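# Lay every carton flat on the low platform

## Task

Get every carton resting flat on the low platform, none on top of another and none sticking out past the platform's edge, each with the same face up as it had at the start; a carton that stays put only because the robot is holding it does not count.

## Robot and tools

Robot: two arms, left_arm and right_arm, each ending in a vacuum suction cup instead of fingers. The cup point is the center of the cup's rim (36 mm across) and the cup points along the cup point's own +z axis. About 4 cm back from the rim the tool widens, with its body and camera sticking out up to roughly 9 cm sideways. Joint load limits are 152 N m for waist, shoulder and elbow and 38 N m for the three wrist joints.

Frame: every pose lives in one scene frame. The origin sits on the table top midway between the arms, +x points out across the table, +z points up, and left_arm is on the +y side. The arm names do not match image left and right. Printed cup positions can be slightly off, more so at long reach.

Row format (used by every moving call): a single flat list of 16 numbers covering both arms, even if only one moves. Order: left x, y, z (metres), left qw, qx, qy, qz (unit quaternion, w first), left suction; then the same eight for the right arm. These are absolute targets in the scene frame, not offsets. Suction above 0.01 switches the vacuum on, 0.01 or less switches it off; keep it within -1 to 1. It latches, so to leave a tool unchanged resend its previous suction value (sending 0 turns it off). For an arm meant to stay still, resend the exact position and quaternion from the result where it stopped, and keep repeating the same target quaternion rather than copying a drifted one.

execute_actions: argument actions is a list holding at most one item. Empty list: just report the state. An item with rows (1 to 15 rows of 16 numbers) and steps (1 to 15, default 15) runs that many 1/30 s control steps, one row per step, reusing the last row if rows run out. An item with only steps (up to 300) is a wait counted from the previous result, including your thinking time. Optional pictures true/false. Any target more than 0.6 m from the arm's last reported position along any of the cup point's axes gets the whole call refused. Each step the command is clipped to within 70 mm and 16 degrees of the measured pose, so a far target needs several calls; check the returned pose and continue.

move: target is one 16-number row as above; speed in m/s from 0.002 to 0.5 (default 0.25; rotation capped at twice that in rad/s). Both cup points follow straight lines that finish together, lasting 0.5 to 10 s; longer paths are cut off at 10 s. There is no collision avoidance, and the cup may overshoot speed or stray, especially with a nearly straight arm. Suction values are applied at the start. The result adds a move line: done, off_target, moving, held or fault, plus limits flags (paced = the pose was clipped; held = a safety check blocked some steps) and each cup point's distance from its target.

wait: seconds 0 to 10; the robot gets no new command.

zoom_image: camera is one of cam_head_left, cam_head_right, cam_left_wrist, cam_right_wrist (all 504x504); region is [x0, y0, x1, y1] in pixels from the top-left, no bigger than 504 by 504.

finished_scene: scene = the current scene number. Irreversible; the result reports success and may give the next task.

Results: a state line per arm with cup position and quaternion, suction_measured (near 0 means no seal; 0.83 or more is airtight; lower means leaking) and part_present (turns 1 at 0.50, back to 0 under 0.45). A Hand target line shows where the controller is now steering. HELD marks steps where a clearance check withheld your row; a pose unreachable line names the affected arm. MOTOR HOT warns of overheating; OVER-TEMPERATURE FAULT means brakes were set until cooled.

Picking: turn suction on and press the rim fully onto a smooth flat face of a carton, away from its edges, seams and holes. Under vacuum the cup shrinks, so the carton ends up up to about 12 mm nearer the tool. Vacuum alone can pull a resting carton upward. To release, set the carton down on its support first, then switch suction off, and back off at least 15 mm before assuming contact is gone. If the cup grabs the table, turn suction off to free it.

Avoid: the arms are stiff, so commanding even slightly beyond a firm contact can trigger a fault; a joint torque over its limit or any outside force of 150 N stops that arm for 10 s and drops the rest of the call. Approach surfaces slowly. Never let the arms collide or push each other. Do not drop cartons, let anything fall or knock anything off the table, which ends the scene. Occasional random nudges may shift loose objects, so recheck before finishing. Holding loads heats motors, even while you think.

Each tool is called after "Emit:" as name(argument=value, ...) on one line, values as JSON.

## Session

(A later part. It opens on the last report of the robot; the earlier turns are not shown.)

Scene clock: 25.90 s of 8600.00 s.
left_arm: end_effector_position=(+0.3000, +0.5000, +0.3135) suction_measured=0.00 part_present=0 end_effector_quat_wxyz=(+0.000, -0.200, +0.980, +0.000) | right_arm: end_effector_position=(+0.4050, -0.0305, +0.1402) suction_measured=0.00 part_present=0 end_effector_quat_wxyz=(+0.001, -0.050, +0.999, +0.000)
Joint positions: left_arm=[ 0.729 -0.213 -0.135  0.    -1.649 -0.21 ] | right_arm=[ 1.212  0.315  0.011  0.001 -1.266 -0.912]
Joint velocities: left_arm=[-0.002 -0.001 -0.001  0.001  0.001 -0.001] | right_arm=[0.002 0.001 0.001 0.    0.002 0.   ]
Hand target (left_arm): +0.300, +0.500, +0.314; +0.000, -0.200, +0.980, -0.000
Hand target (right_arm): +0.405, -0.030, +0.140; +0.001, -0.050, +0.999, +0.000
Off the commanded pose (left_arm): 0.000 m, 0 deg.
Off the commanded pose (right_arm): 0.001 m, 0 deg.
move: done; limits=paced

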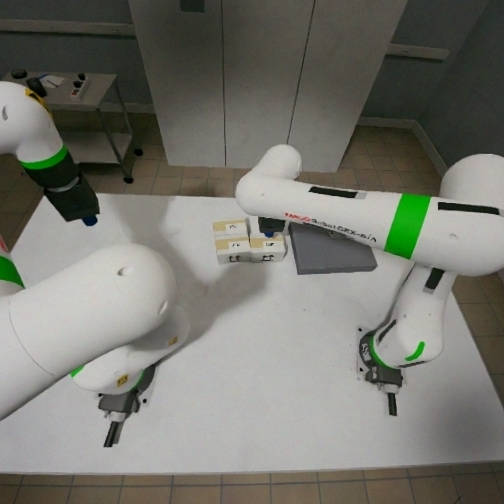

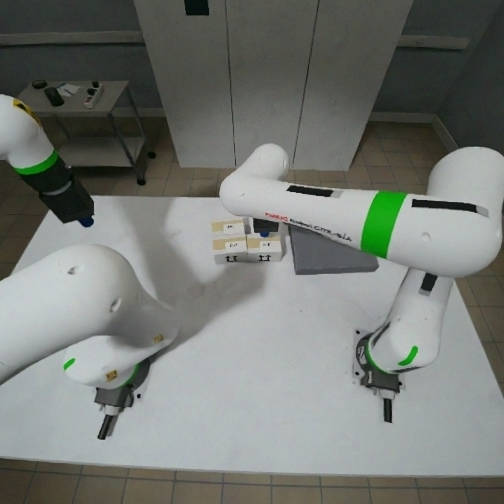

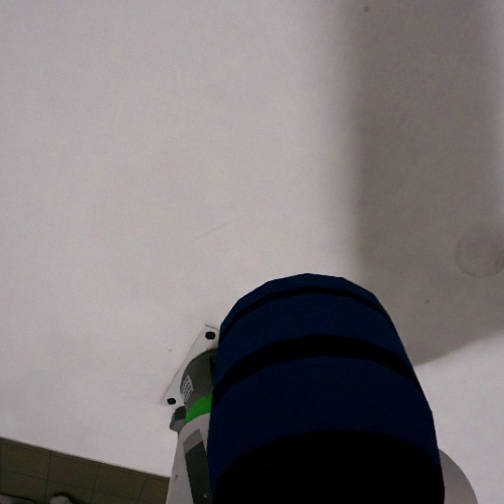

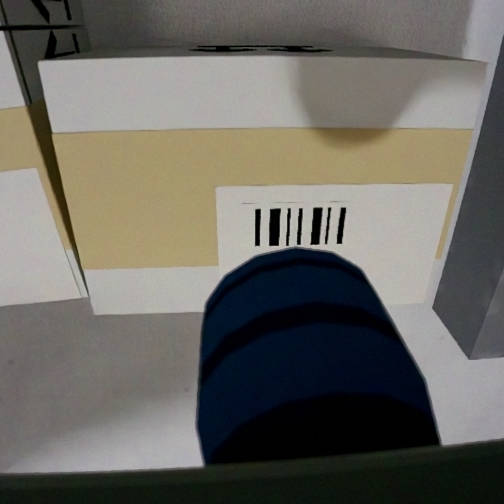

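Emit:
move(target=[0.3,0.5,0.3135,0,-0.2,0.98,0,0,0.405,-0.025,0.078,0,-0.06,0.998,0,1], speed=0.06)

Emit:
move(target=[0.3,0.5,0.3135,0,-0.2,0.98,0,0,0.355,-0.04,0.145,0,-0.06,0.998,0,1], speed=0.15)

Emit:
move(target=[0.3,0.5,0.3135,0,-0.2,0.98,0,0,0.392,-0.373,0.13,0,-0.052,0.999,0,1], speed=0.3)

Emit:
move(target=[0.3,0.5,0.3135,0,-0.2,0.98,0,0,0.392,-0.373,0.116,0,-0.052,0.999,0,1], speed=0.03)

Emit:
execute_actions(actions=[{"rows":[[0.3,0.5,0.3135,0,-0.2,0.98,0,0,0.392,-0.373,0.116,0,-0.052,0.999,0,0]],"steps":6}], pictures=false)

Emit:
move(target=[0.3,0.5,0.3135,0,-0.2,0.98,0,0,0.392,-0.373,0.15,0,-0.052,0.999,0,0], speed=0.15)

Emit:
zoom_image(camera="cam_head_left", region=[280,195,400,285])

Emit:
move(target=[0.3,0.5,0.3135,0,-0.2,0.98,0,0,0.479,0.126,0.14,0,-0.105,0.995,0,0], speed=0.4)

Scene clock: 31.57 s of 8600.00 s.
left_arm: end_effector_position=(+0.3000, +0.5000, +0.3135) suction_measured=0.00 part_present=0 end_effector_quat_wxyz=(+0.000, -0.200, +0.980, +0.000) | right_arm: end_effector_position=(+0.4050, -0.0249, +0.0781) suction_measured=0.74 part_present=1 end_effector_quat_wxyz=(-0.000, -0.060, +0.998, +0.000)
Joint positions: left_arm=[ 0.729 -0.213 -0.135  0.    -1.649 -0.21 ] | right_arm=[ 1.217  0.38  -0.056 -0.    -1.135 -0.896]
Joint velocities: left_arm=[ 0.001  0.001  0.    -0.001 -0.     0.   ] | right_arm=[-0.001  0.001 -0.002  0.001  0.    -0.001]
Hand target (left_arm): +0.300, +0.500, +0.314; +0.000, -0.200, +0.980, -0.000
Hand target (right_arm): +0.405, -0.025, +0.078; -0.000, -0.060, +0.998, +0.000
Off the commanded pose (left_arm): 0.000 m, 0 deg.
Off the commanded pose (right_arm): 0.000 m, 0 deg.
After step 90, 1.33 s passed at rest.
move: done

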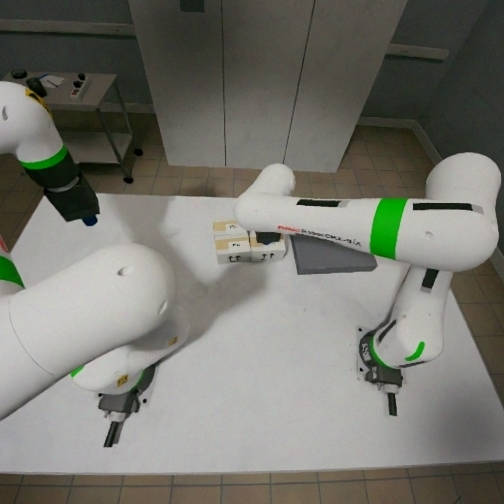

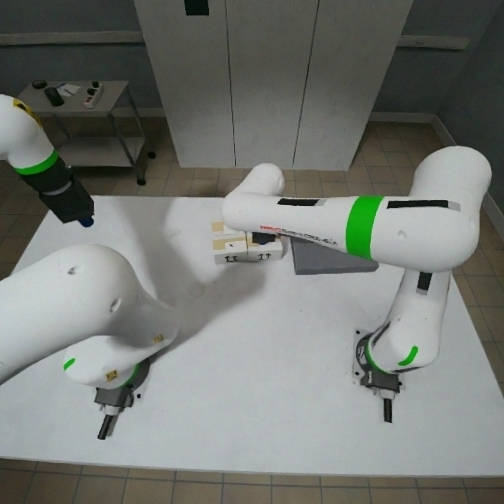

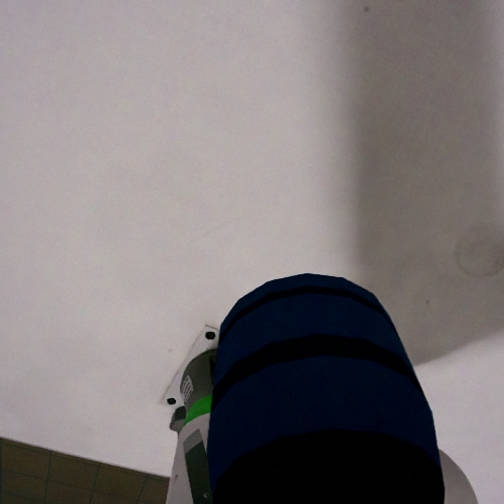

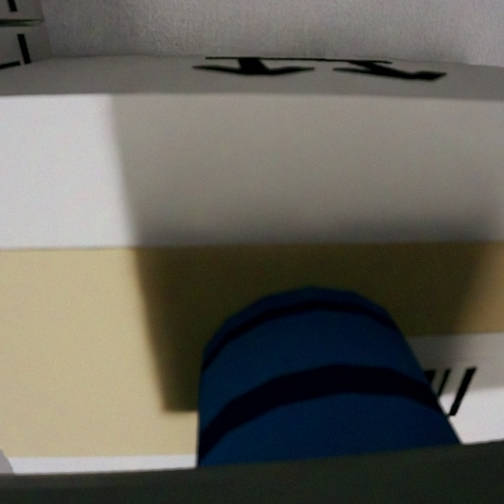

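Scene clock: 32.53 s of 8600.00 s.
left_arm: end_effector_position=(+0.3000, +0.5000, +0.3135) suction_measured=0.00 part_present=0 end_effector_quat_wxyz=(+0.000, -0.200, +0.980, +0.000) | right_arm: end_effector_position=(+0.3551, -0.0403, +0.1448) suction_measured=0.95 part_present=1 end_effector_quat_wxyz=(+0.000, -0.060, +0.998, -0.000)
Joint positions: left_arm=[ 0.729 -0.213 -0.135  0.    -1.649 -0.21 ] | right_arm=[ 1.286  0.213 -0.107  0.    -1.251 -0.965]
Joint velocities: left_arm=[ 0.    -0.    -0.     0.001  0.     0.   ] | right_arm=[ 0.001 -0.    -0.     0.    -0.002  0.002]
Hand target (left_arm): +0.300, +0.500, +0.314; +0.000, -0.200, +0.980, -0.000
Hand target (right_arm): +0.355, -0.040, +0.145; +0.000, -0.060, +0.998, +0.000
Off the commanded pose (left_arm): 0.000 m, 0 deg.
Off the commanded pose (right_arm): 0.000 m, 0 deg.
move: done

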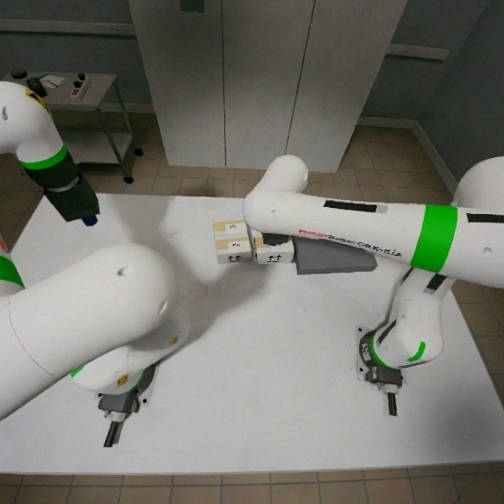

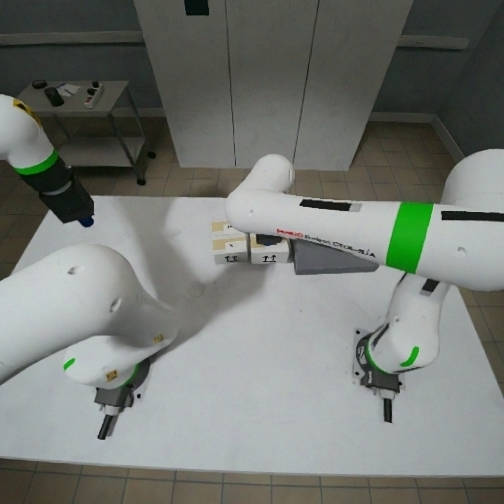

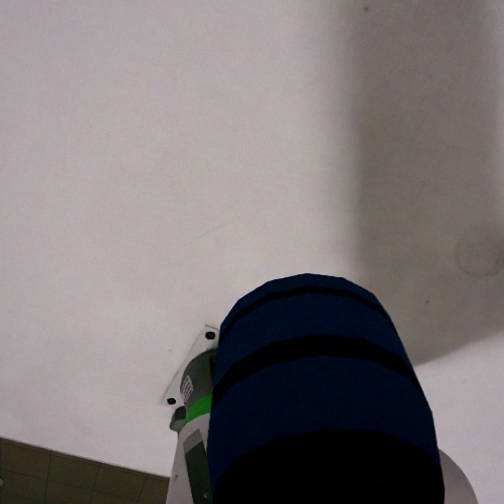

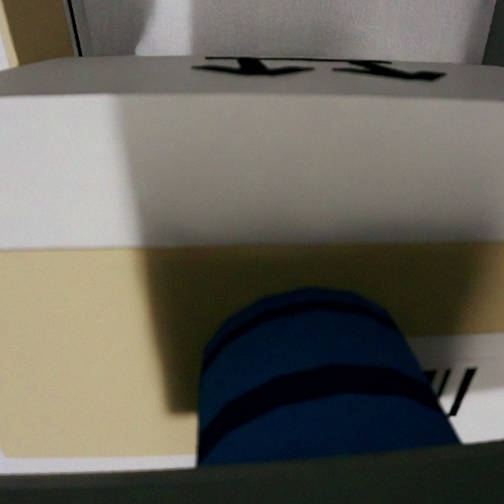

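Scene clock: 34.20 s of 8600.00 s.
left_arm: end_effector_position=(+0.3000, +0.5000, +0.3135) suction_measured=0.00 part_present=0 end_effector_quat_wxyz=(+0.000, -0.200, +0.980, +0.000) | right_arm: end_effector_position=(+0.3920, -0.3726, +0.1297) suction_measured=0.95 part_present=1 end_effector_quat_wxyz=(-0.001, -0.052, +0.999, -0.000)
Joint positions: left_arm=[ 0.729 -0.213 -0.135  0.    -1.649 -0.21 ] | right_arm=[ 0.66  -0.09  -0.465 -0.    -1.197 -0.355]
Joint velocities: left_arm=[-0.001 -0.    -0.001  0.    -0.    -0.001] | right_arm=[-0.001  0.001  0.001 -0.001 -0.003  0.002]
Hand target (left_arm): +0.300, +0.500, +0.314; +0.000, -0.200, +0.980, -0.000
Hand target (right_arm): +0.392, -0.373, +0.130; -0.001, -0.052, +0.999, -0.000
Off the commanded pose (left_arm): 0.000 m, 0 deg.
Off the commanded pose (right_arm): 0.000 m, 0 deg.
move: done

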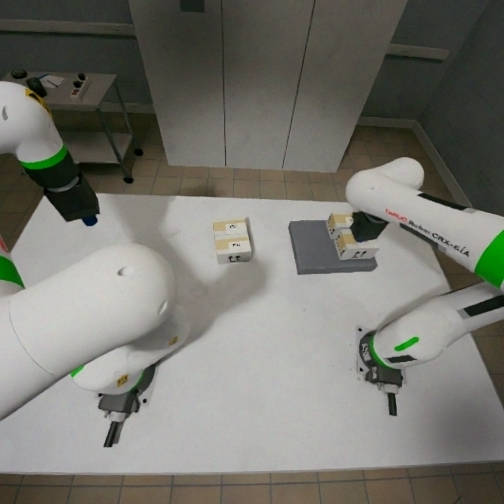

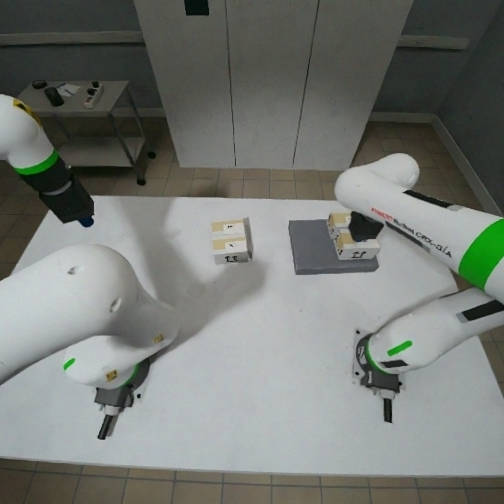

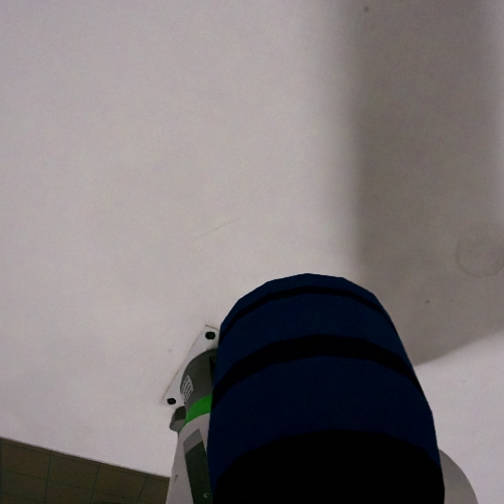

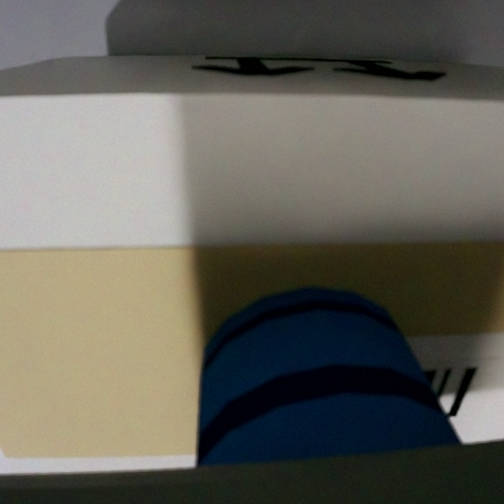

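Scene clock: 34.93 s of 8600.00 s.
left_arm: end_effector_position=(+0.3000, +0.5000, +0.3135) suction_measured=0.00 part_present=0 end_effector_quat_wxyz=(+0.000, -0.200, +0.980, +0.000) | right_arm: end_effector_position=(+0.3920, -0.3730, +0.1160) suction_measured=0.95 part_present=1 end_effector_quat_wxyz=(-0.000, -0.052, +0.999, +0.000)
Joint positions: left_arm=[ 0.729 -0.213 -0.135  0.    -1.649 -0.21 ] | right_arm=[ 0.66  -0.076 -0.487 -0.    -1.16  -0.355]
Joint velocities: left_arm=[-0.001 -0.     0.001  0.    -0.     0.   ] | right_arm=[-0.001  0.001 -0.001  0.     0.     0.001]
Hand target (left_arm): +0.300, +0.500, +0.314; +0.000, -0.200, +0.980, -0.000
Hand target (right_arm): +0.392, -0.373, +0.116; -0.000, -0.052, +0.999, +0.000
Off the commanded pose (left_arm): 0.000 m, 0 deg.
Off the commanded pose (right_arm): 0.000 m, 0 deg.
move: done

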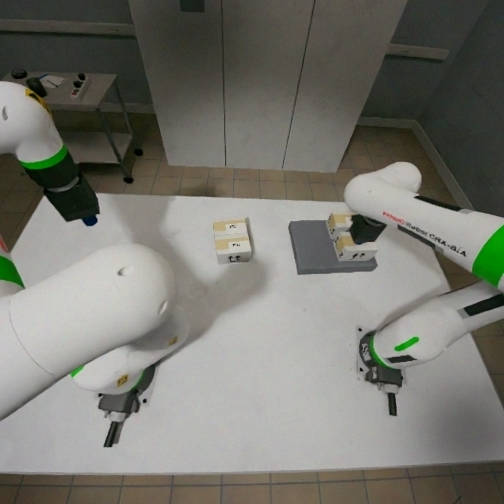

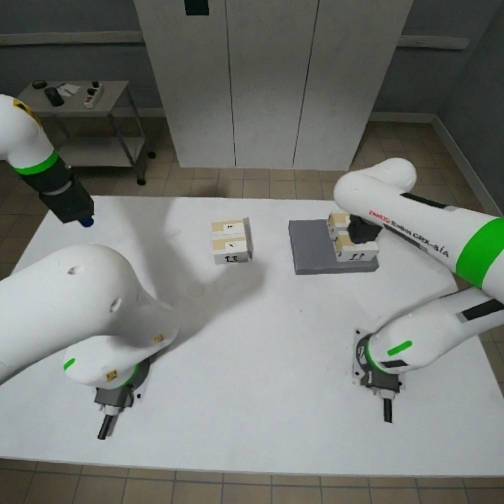

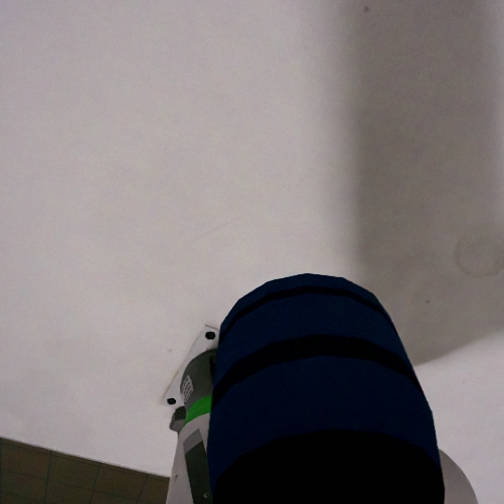

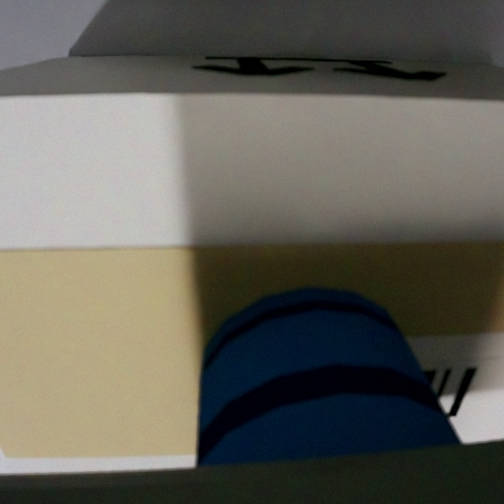

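Scene clock: 35.13 s of 8600.00 s.
left_arm: end_effector_position=(+0.3000, +0.5000, +0.3135) suction_measured=0.00 part_present=0 end_effector_quat_wxyz=(+0.000, -0.200, +0.980, +0.000) | right_arm: end_effector_position=(+0.3921, -0.3730, +0.1160) suction_measured=0.00 part_present=0 end_effector_quat_wxyz=(+0.000, -0.052, +0.999, -0.000)
Joint positions: left_arm=[ 0.729 -0.213 -0.135  0.    -1.649 -0.21 ] | right_arm=[ 0.66  -0.076 -0.487  0.    -1.16  -0.355]
Joint velocities: left_arm=[ 0.    -0.001  0.001  0.     0.     0.001] | right_arm=[ 0.003  0.     0.     0.    -0.001  0.001]
Hand target (left_arm): +0.300, +0.500, +0.314; +0.000, -0.200, +0.980, -0.000
Hand target (right_arm): +0.392, -0.373, +0.116; -0.000, -0.052, +0.999, -0.000
Off the commanded pose (left_arm): 0.000 m, 0 deg.
Off the commanded pose (right_arm): 0.000 m, 0 deg.
Steps of this call (steps 1 to 6: all 6 steps of this action). Readings (end_effector_position | what the end effector reports):
1: left_arm (+0.3000, +0.5000, +0.3135) | right_arm (+0.3920, -0.3730, +0.1160) | left_arm suction_measured=0.00 part_present=0 | right_arm suction_measured=0.75 part_present=1
2: left_arm (+0.3000, +0.5000, +0.3135) | right_arm (+0.3920, -0.3730, +0.1160) | left_arm suction_measured=0.00 part_present=0 | right_arm suction_measured=0.29 part_present=0
4: left_arm (+0.3000, +0.5000, +0.3135) | right_arm (+0.3921, -0.3730, +0.1160) | left_arm suction_measured=0.00 part_present=0 | right_arm suction_measured=0.00 part_present=0
6: the state above

Scene clock: 36.13 s of 8600.00 s.
left_arm: end_effector_position=(+0.3000, +0.5000, +0.3135) suction_measured=0.00 part_present=0 end_effector_quat_wxyz=(+0.000, -0.200, +0.980, +0.000) | right_arm: end_effector_position=(+0.3920, -0.3731, +0.1500) suction_measured=0.00 part_present=0 end_effector_quat_wxyz=(+0.000, -0.052, +0.999, -0.000)
Joint positions: left_arm=[ 0.729 -0.213 -0.135  0.    -1.649 -0.21 ] | right_arm=[ 0.66  -0.11  -0.433  0.    -1.248 -0.355]
Joint velocities: left_arm=[-0.     0.    -0.001 -0.001 -0.     0.   ] | right_arm=[ 0.003 -0.     0.001 -0.001 -0.004 -0.   ]
Hand target (left_arm): +0.300, +0.500, +0.314; +0.000, -0.200, +0.980, -0.000
Hand target (right_arm): +0.392, -0.373, +0.150; +0.000, -0.052, +0.999, -0.000
Off the commanded pose (left_arm): 0.000 m, 0 deg.
Off the commanded pose (right_arm): 0.000 m, 0 deg.
move: done

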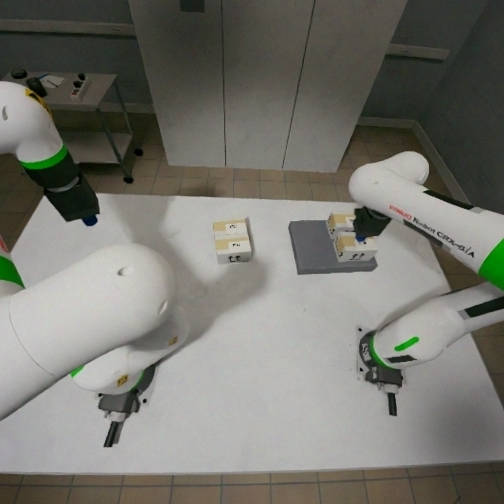

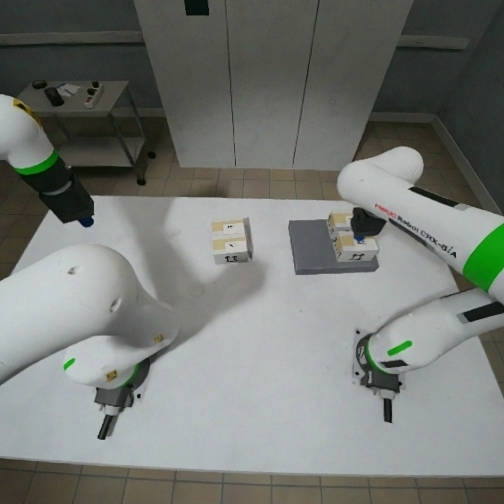

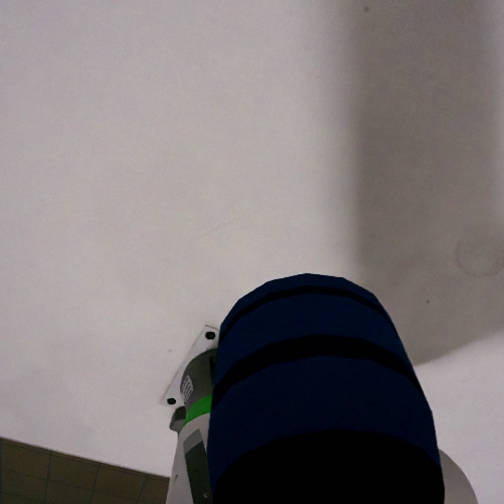

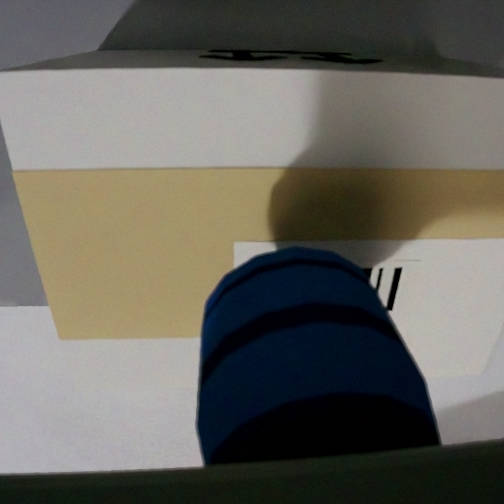

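Region (280, 195, 400, 285) of cam_head_left's 504x504 image, scaled by 4.200, with more detail than that image has; it fills the top 378 rows of this view, and the rest is white.

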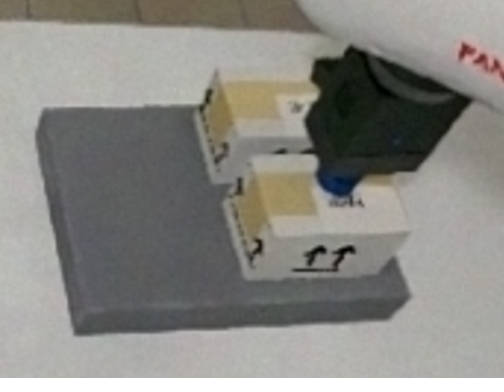

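Scene clock: 38.10 s of 8600.00 s.
left_arm: end_effector_position=(+0.3000, +0.5000, +0.3135) suction_measured=0.00 part_present=0 end_effector_quat_wxyz=(+0.000, -0.200, +0.980, +0.000) | right_arm: end_effector_position=(+0.4786, +0.1260, +0.1409) suction_measured=0.00 part_present=0 end_effector_quat_wxyz=(+0.001, -0.105, +0.995, +0.000)
Joint positions: left_arm=[ 0.729 -0.213 -0.135  0.    -1.649 -0.21 ] | right_arm=[ 1.242  0.744  0.65   0.001 -1.476 -0.831]
Joint velocities: left_arm=[-0.001  0.    -0.    -0.     0.    -0.   ] | right_arm=[ 0.001  0.003  0.005 -0.001 -0.005  0.001]
Hand target (left_arm): +0.300, +0.500, +0.314; +0.000, -0.200, +0.980, -0.000
Hand target (right_arm): +0.479, +0.126, +0.141; +0.001, -0.105, +0.995, +0.000
Off the commanded pose (left_arm): 0.000 m, 0 deg.
Off the commanded pose (right_arm): 0.001 m, 0 deg.
move: done; limits=paced

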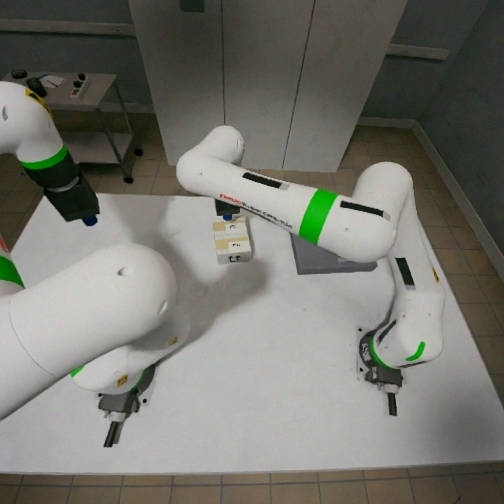

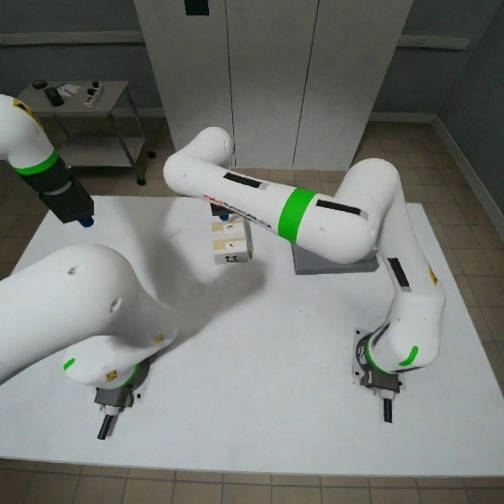

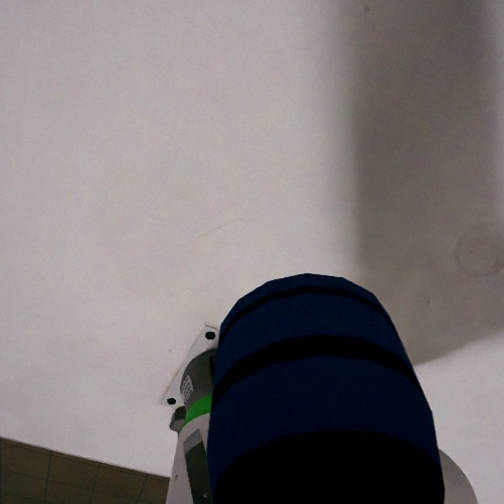

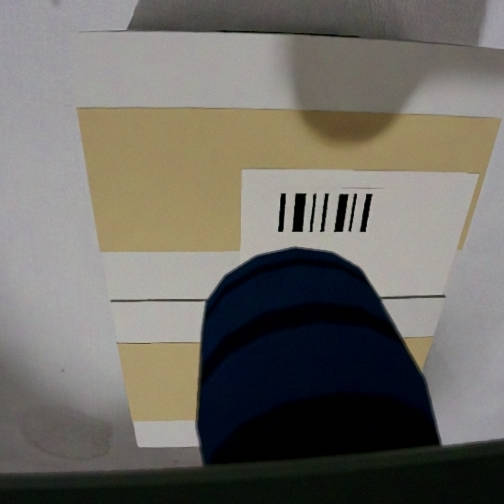

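Emit:
move(target=[0.3,0.5,0.3135,0,-0.2,0.98,0,0,0.485,0.124,0.078,0,-0.097,0.995,0,1], speed=0.06)

Emit:
move(target=[0.3,0.5,0.3135,0,-0.2,0.98,0,0,0.52,-0.01,0.145,0,-0.097,0.995,0,1], speed=0.2)

Emit:
move(target=[0.3,0.5,0.3135,0,-0.2,0.98,0,0,0.486,-0.213,0.13,0,-0.052,0.999,0,1], speed=0.3)

Emit:
move(target=[0.3,0.5,0.3135,0,-0.2,0.98,0,0,0.486,-0.213,0.116,0,-0.052,0.999,0,1], speed=0.03)

Emit:
execute_actions(actions=[{"rows":[[0.3,0.5,0.3135,0,-0.2,0.98,0,0,0.486,-0.213,0.116,0,-0.052,0.999,0,0]],"steps":6}], pictures=false)

Emit:
move(target=[0.3,0.5,0.3135,0,-0.2,0.98,0,0,0.486,-0.213,0.15,0,-0.052,0.999,0,0], speed=0.15)

Emit:
move(target=[0.3,0.5,0.3135,0,-0.2,0.98,0,0,0.395,0.105,0.14,0,-0.097,0.995,0,0], speed=0.4)

Scene clock: 43.23 s of 8600.00 s.
left_arm: end_effector_position=(+0.3000, +0.5000, +0.3135) suction_measured=0.00 part_present=0 end_effector_quat_wxyz=(+0.000, -0.200, +0.980, +0.000) | right_arm: end_effector_position=(+0.4850, +0.1241, +0.0780) suction_measured=0.78 part_present=1 end_effector_quat_wxyz=(-0.000, -0.097, +0.995, +0.000)
Joint positions: left_arm=[ 0.729 -0.213 -0.135 -0.    -1.649 -0.21 ] | right_arm=[ 1.232  0.782  0.567 -0.    -1.356 -0.836]
Joint velocities: left_arm=[ 0.     0.     0.001 -0.    -0.    -0.   ] | right_arm=[-0.001  0.    -0.001  0.005 -0.001 -0.001]
Hand target (left_arm): +0.300, +0.500, +0.314; +0.000, -0.200, +0.980, -0.000
Hand target (right_arm): +0.485, +0.124, +0.078; -0.000, -0.097, +0.995, +0.000
Off the commanded pose (left_arm): 0.000 m, 0 deg.
Off the commanded pose (right_arm): 0.000 m, 0 deg.
After step 90, 0.77 s passed at rest.
move: done

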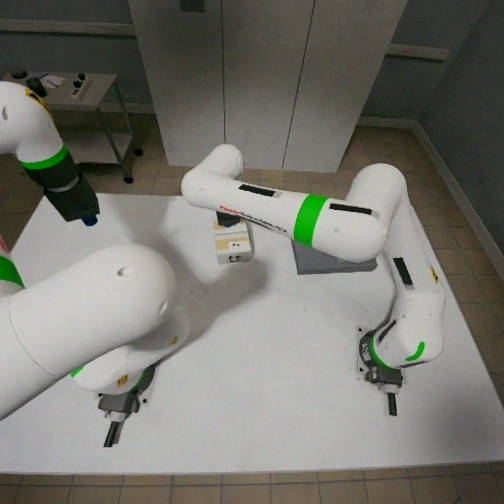

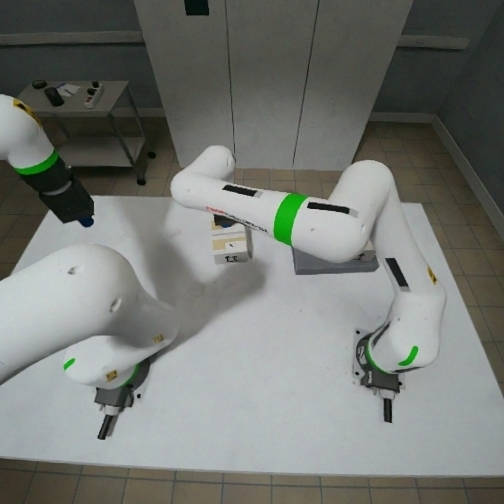

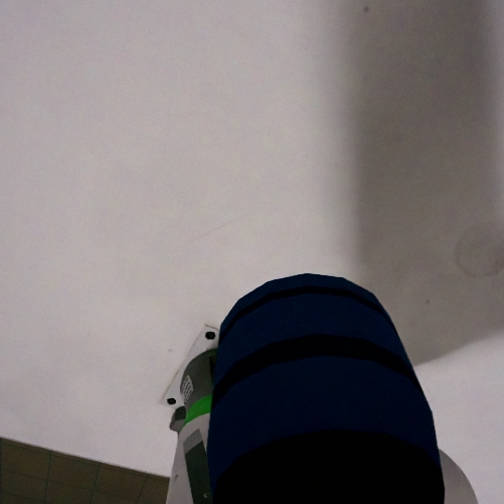

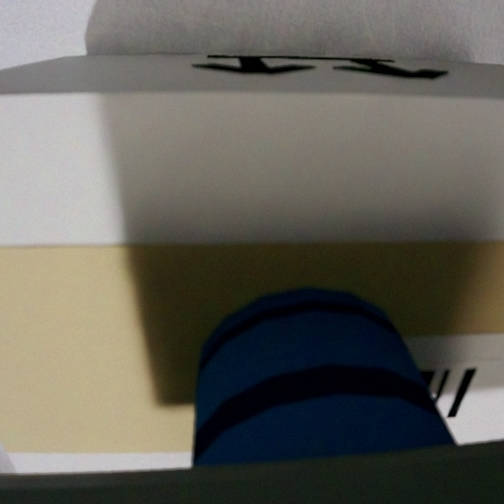

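Scene clock: 44.43 s of 8600.00 s.
left_arm: end_effector_position=(+0.3000, +0.5000, +0.3135) suction_measured=0.00 part_present=0 end_effector_quat_wxyz=(+0.000, -0.200, +0.980, +0.000) | right_arm: end_effector_position=(+0.5200, -0.0100, +0.1448) suction_measured=0.95 part_present=1 end_effector_quat_wxyz=(-0.000, -0.097, +0.995, -0.000)
Joint positions: left_arm=[ 0.729 -0.213 -0.135  0.    -1.649 -0.21 ] | right_arm=[ 1.074  0.561  0.371 -0.    -1.381 -0.679]
Joint velocities: left_arm=[ 0.001  0.001 -0.    -0.001 -0.     0.   ] | right_arm=[-0.001 -0.    -0.001 -0.001 -0.001  0.001]
Hand target (left_arm): +0.300, +0.500, +0.314; +0.000, -0.200, +0.980, -0.000
Hand target (right_arm): +0.520, -0.010, +0.145; -0.000, -0.097, +0.995, -0.000
Off the commanded pose (left_arm): 0.000 m, 0 deg.
Off the commanded pose (right_arm): 0.000 m, 0 deg.
move: done

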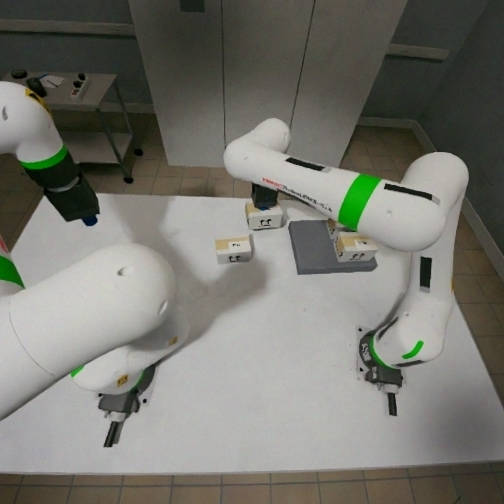

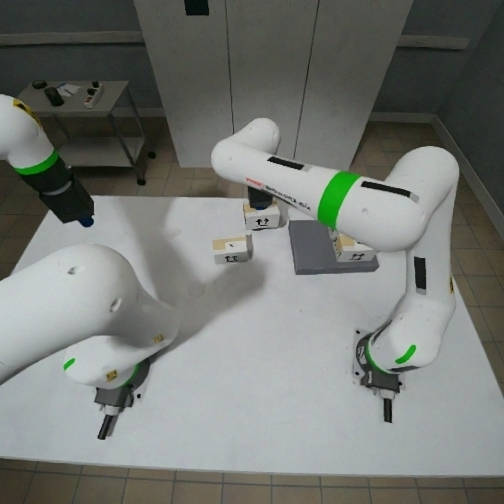

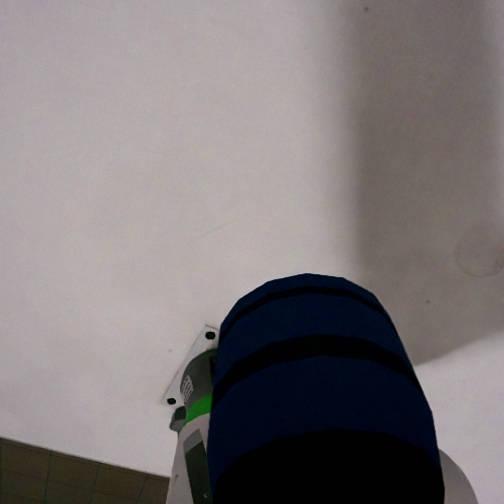

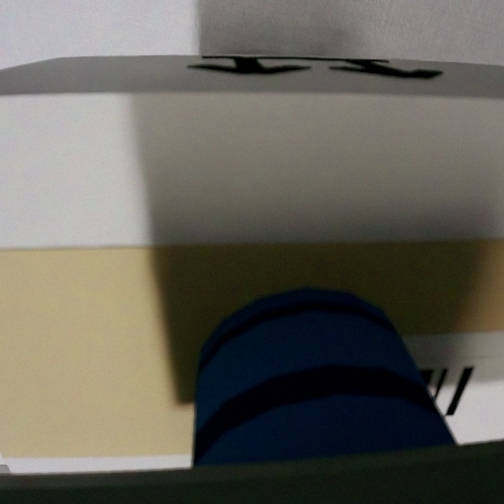

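Scene clock: 45.63 s of 8600.00 s.
left_arm: end_effector_position=(+0.3000, +0.5000, +0.3135) suction_measured=0.00 part_present=0 end_effector_quat_wxyz=(+0.000, -0.200, +0.980, +0.000) | right_arm: end_effector_position=(+0.4862, -0.2130, +0.1297) suction_measured=0.95 part_present=1 end_effector_quat_wxyz=(-0.000, -0.052, +0.999, -0.000)
Joint positions: left_arm=[ 0.729 -0.213 -0.135  0.    -1.649 -0.21 ] | right_arm=[ 0.858  0.243 -0.107 -0.    -1.222 -0.553]
Joint velocities: left_arm=[ 0.    -0.     0.001 -0.    -0.     0.   ] | right_arm=[-0.001 -0.001 -0.    -0.001  0.     0.   ]
Hand target (left_arm): +0.300, +0.500, +0.314; +0.000, -0.200, +0.980, -0.000
Hand target (right_arm): +0.486, -0.213, +0.130; -0.000, -0.052, +0.999, +0.000
Off the commanded pose (left_arm): 0.000 m, 0 deg.
Off the commanded pose (right_arm): 0.000 m, 0 deg.
move: done

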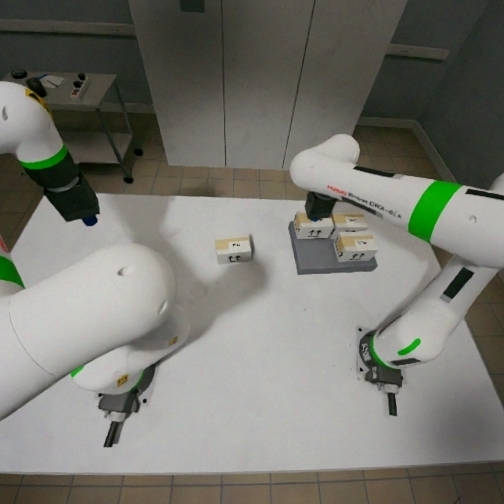

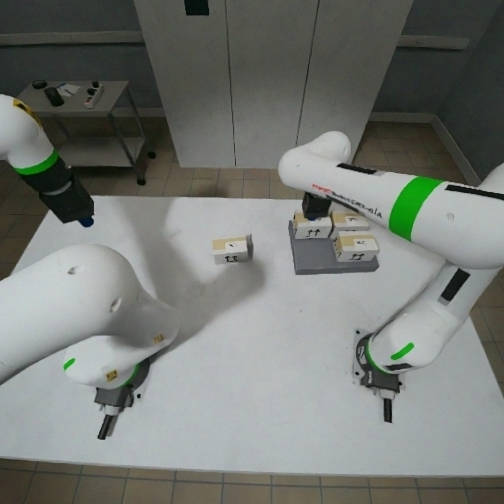

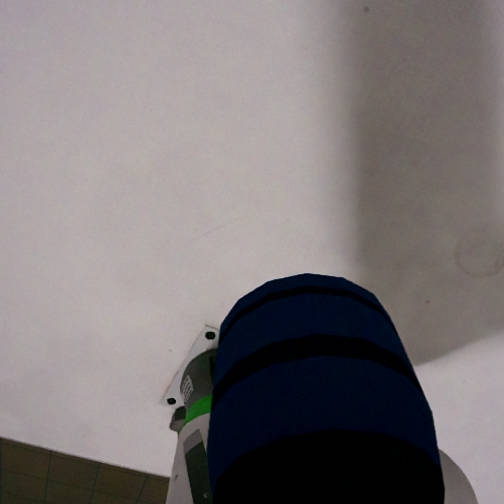

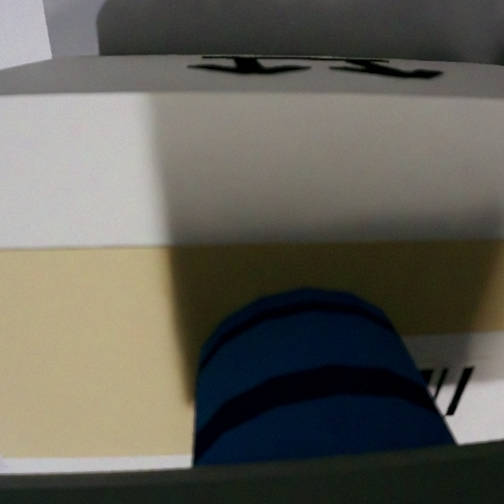

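Scene clock: 46.37 s of 8600.00 s.
left_arm: end_effector_position=(+0.3000, +0.5000, +0.3135) suction_measured=0.00 part_present=0 end_effector_quat_wxyz=(+0.000, -0.200, +0.980, +0.000) | right_arm: end_effector_position=(+0.4860, -0.2130, +0.1160) suction_measured=0.95 part_present=1 end_effector_quat_wxyz=(-0.000, -0.052, +0.999, +0.000)
Joint positions: left_arm=[ 0.729 -0.213 -0.135  0.    -1.649 -0.21 ] | right_arm=[ 0.859  0.254 -0.127 -0.    -1.19  -0.554]
Joint velocities: left_arm=[ 0.001 -0.     0.001 -0.    -0.001 -0.   ] | right_arm=[ 0.001 -0.001 -0.002  0.     0.001  0.001]
Hand target (left_arm): +0.300, +0.500, +0.314; +0.000, -0.200, +0.980, -0.000
Hand target (right_arm): +0.486, -0.213, +0.116; -0.000, -0.052, +0.999, +0.000
Off the commanded pose (left_arm): 0.000 m, 0 deg.
Off the commanded pose (right_arm): 0.000 m, 0 deg.
move: done

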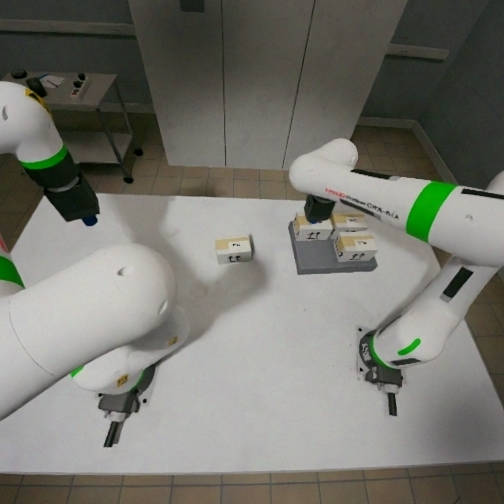

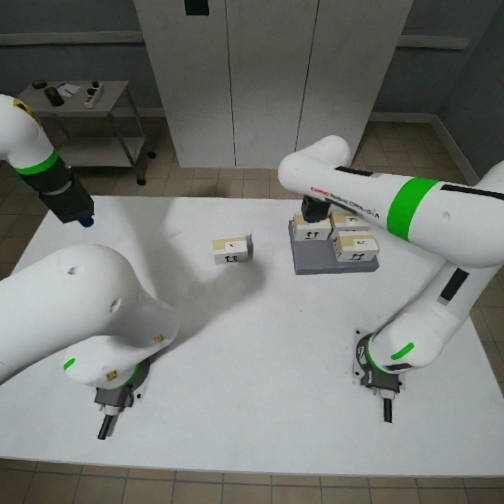

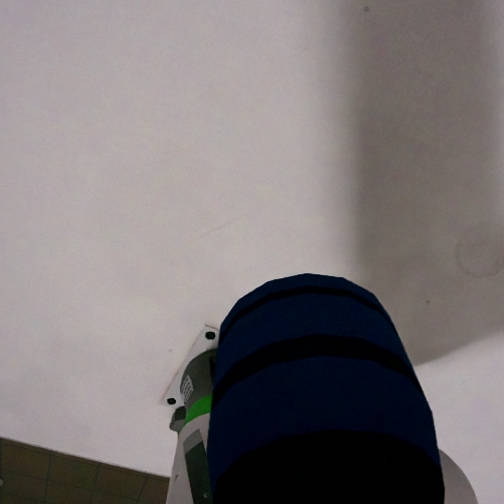

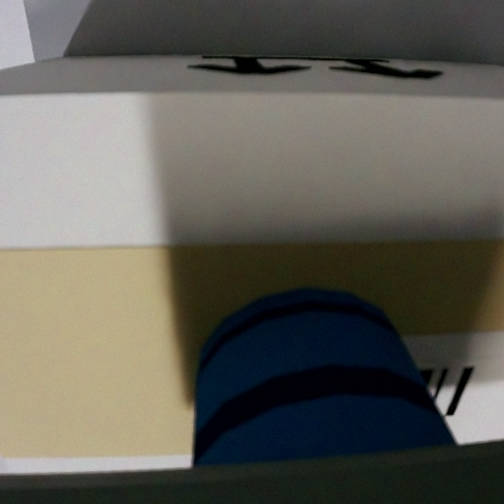

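Scene clock: 46.57 s of 8600.00 s.
left_arm: end_effector_position=(+0.3000, +0.5000, +0.3135) suction_measured=0.00 part_present=0 end_effector_quat_wxyz=(+0.000, -0.200, +0.980, +0.000) | right_arm: end_effector_position=(+0.4861, -0.2130, +0.1161) suction_measured=0.00 part_present=0 end_effector_quat_wxyz=(+0.000, -0.052, +0.999, -0.000)
Joint positions: left_arm=[ 0.729 -0.213 -0.135  0.    -1.649 -0.21 ] | right_arm=[ 0.859  0.254 -0.127  0.    -1.19  -0.554]
Joint velocities: left_arm=[-0.001 -0.001  0.001  0.     0.     0.001] | right_arm=[ 0.001 -0.    -0.001 -0.    -0.     0.001]
Hand target (left_arm): +0.300, +0.500, +0.314; +0.000, -0.200, +0.980, -0.000
Hand target (right_arm): +0.486, -0.213, +0.116; +0.000, -0.052, +0.999, -0.000
Off the commanded pose (left_arm): 0.000 m, 0 deg.
Off the commanded pose (right_arm): 0.000 m, 0 deg.
Steps of this call (steps 1 to 6: all 6 steps of this action). Readings (end_effector_position | what the end effector reports):
1: left_arm (+0.3000, +0.5000, +0.3135) | right_arm (+0.4860, -0.2130, +0.1160) | left_arm suction_measured=0.00 part_present=0 | right_arm suction_measured=0.75 part_present=1
2: left_arm (+0.3000, +0.5000, +0.3135) | right_arm (+0.4860, -0.2130, +0.1160) | left_arm suction_measured=0.00 part_present=0 | right_arm suction_measured=0.29 part_present=0
4: left_arm (+0.3000, +0.5000, +0.3135) | right_arm (+0.4861, -0.2130, +0.1161) | left_arm suction_measured=0.00 part_present=0 | right_arm suction_measured=0.00 part_present=0
6: the state above

Scene clock: 47.57 s of 8600.00 s.
left_arm: end_effector_position=(+0.3000, +0.5000, +0.3135) suction_measured=0.00 part_present=0 end_effector_quat_wxyz=(+0.000, -0.200, +0.980, +0.000) | right_arm: end_effector_position=(+0.4860, -0.2131, +0.1500) suction_measured=0.00 part_present=0 end_effector_quat_wxyz=(+0.000, -0.052, +0.999, -0.000)
Joint positions: left_arm=[ 0.729 -0.213 -0.135  0.    -1.649 -0.21 ] | right_arm=[ 0.859  0.226 -0.078  0.    -1.267 -0.554]
Joint velocities: left_arm=[ 0.001  0.001 -0.     0.    -0.     0.001] | right_arm=[ 0.001 -0.     0.001 -0.    -0.001 -0.001]
Hand target (left_arm): +0.300, +0.500, +0.314; +0.000, -0.200, +0.980, -0.000
Hand target (right_arm): +0.486, -0.213, +0.150; +0.000, -0.052, +0.999, -0.000
Off the commanded pose (left_arm): 0.000 m, 0 deg.
Off the commanded pose (right_arm): 0.000 m, 0 deg.
move: done

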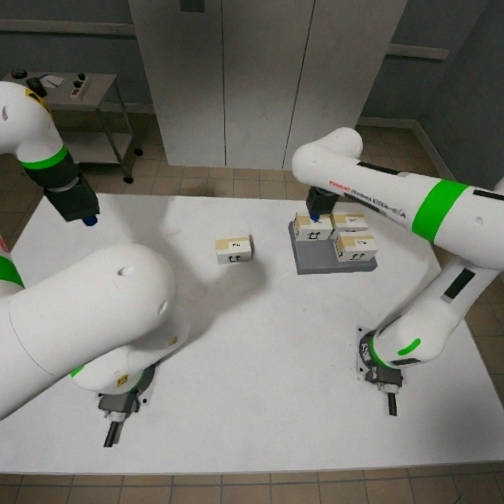

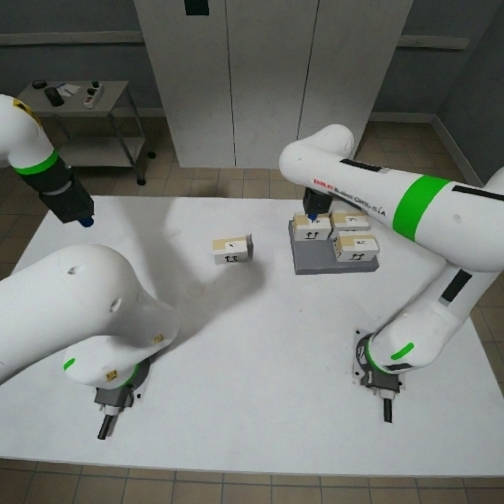

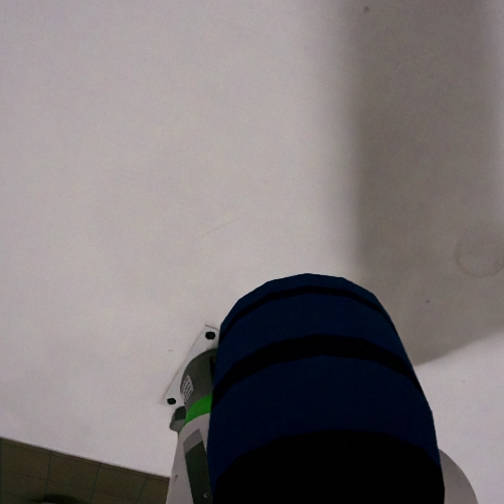

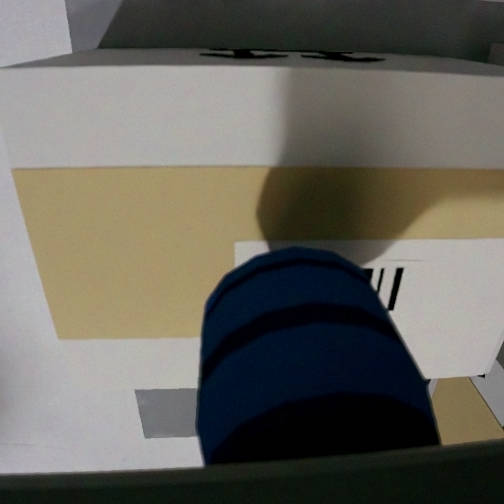

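Scene clock: 48.97 s of 8600.00 s.
left_arm: end_effector_position=(+0.3000, +0.5000, +0.3135) suction_measured=0.00 part_present=0 end_effector_quat_wxyz=(+0.000, -0.200, +0.980, +0.000) | right_arm: end_effector_position=(+0.3949, +0.1047, +0.1404) suction_measured=0.00 part_present=0 end_effector_quat_wxyz=(+0.001, -0.097, +0.995, +0.000)
Joint positions: left_arm=[ 0.729 -0.213 -0.135  0.    -1.649 -0.21 ] | right_arm=[ 1.337  0.551  0.345  0.001 -1.364 -0.942]
Joint velocities: left_arm=[ 0.     0.001  0.    -0.    -0.    -0.   ] | right_arm=[ 0.003  0.002  0.002  0.    -0.     0.001]
Hand target (left_arm): +0.300, +0.500, +0.314; +0.000, -0.200, +0.980, -0.000
Hand target (right_arm): +0.395, +0.105, +0.140; +0.001, -0.097, +0.995, +0.000
Off the commanded pose (left_arm): 0.000 m, 0 deg.
Off the commanded pose (right_arm): 0.000 m, 0 deg.
move: done

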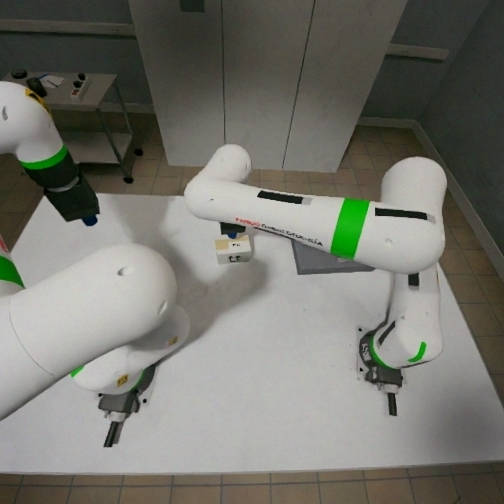

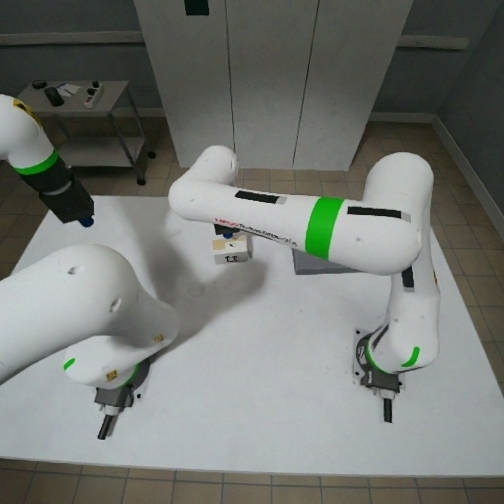

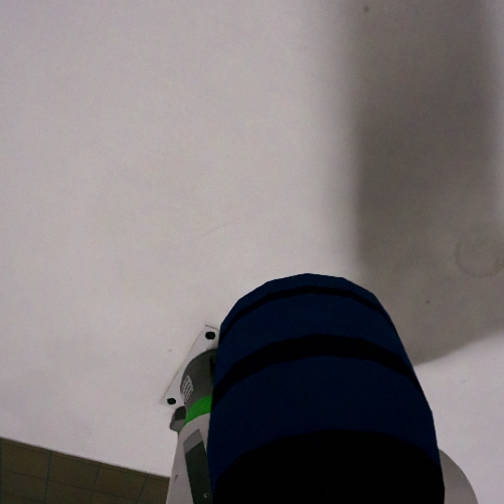

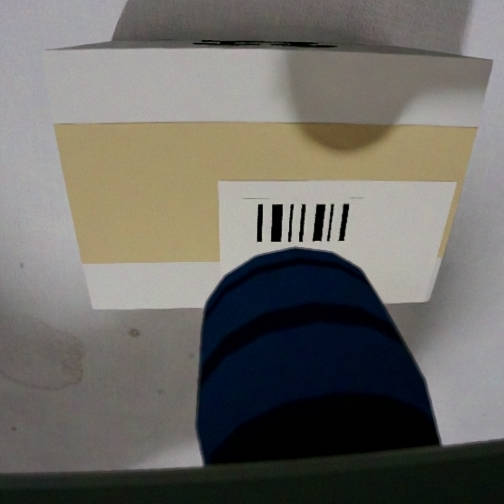

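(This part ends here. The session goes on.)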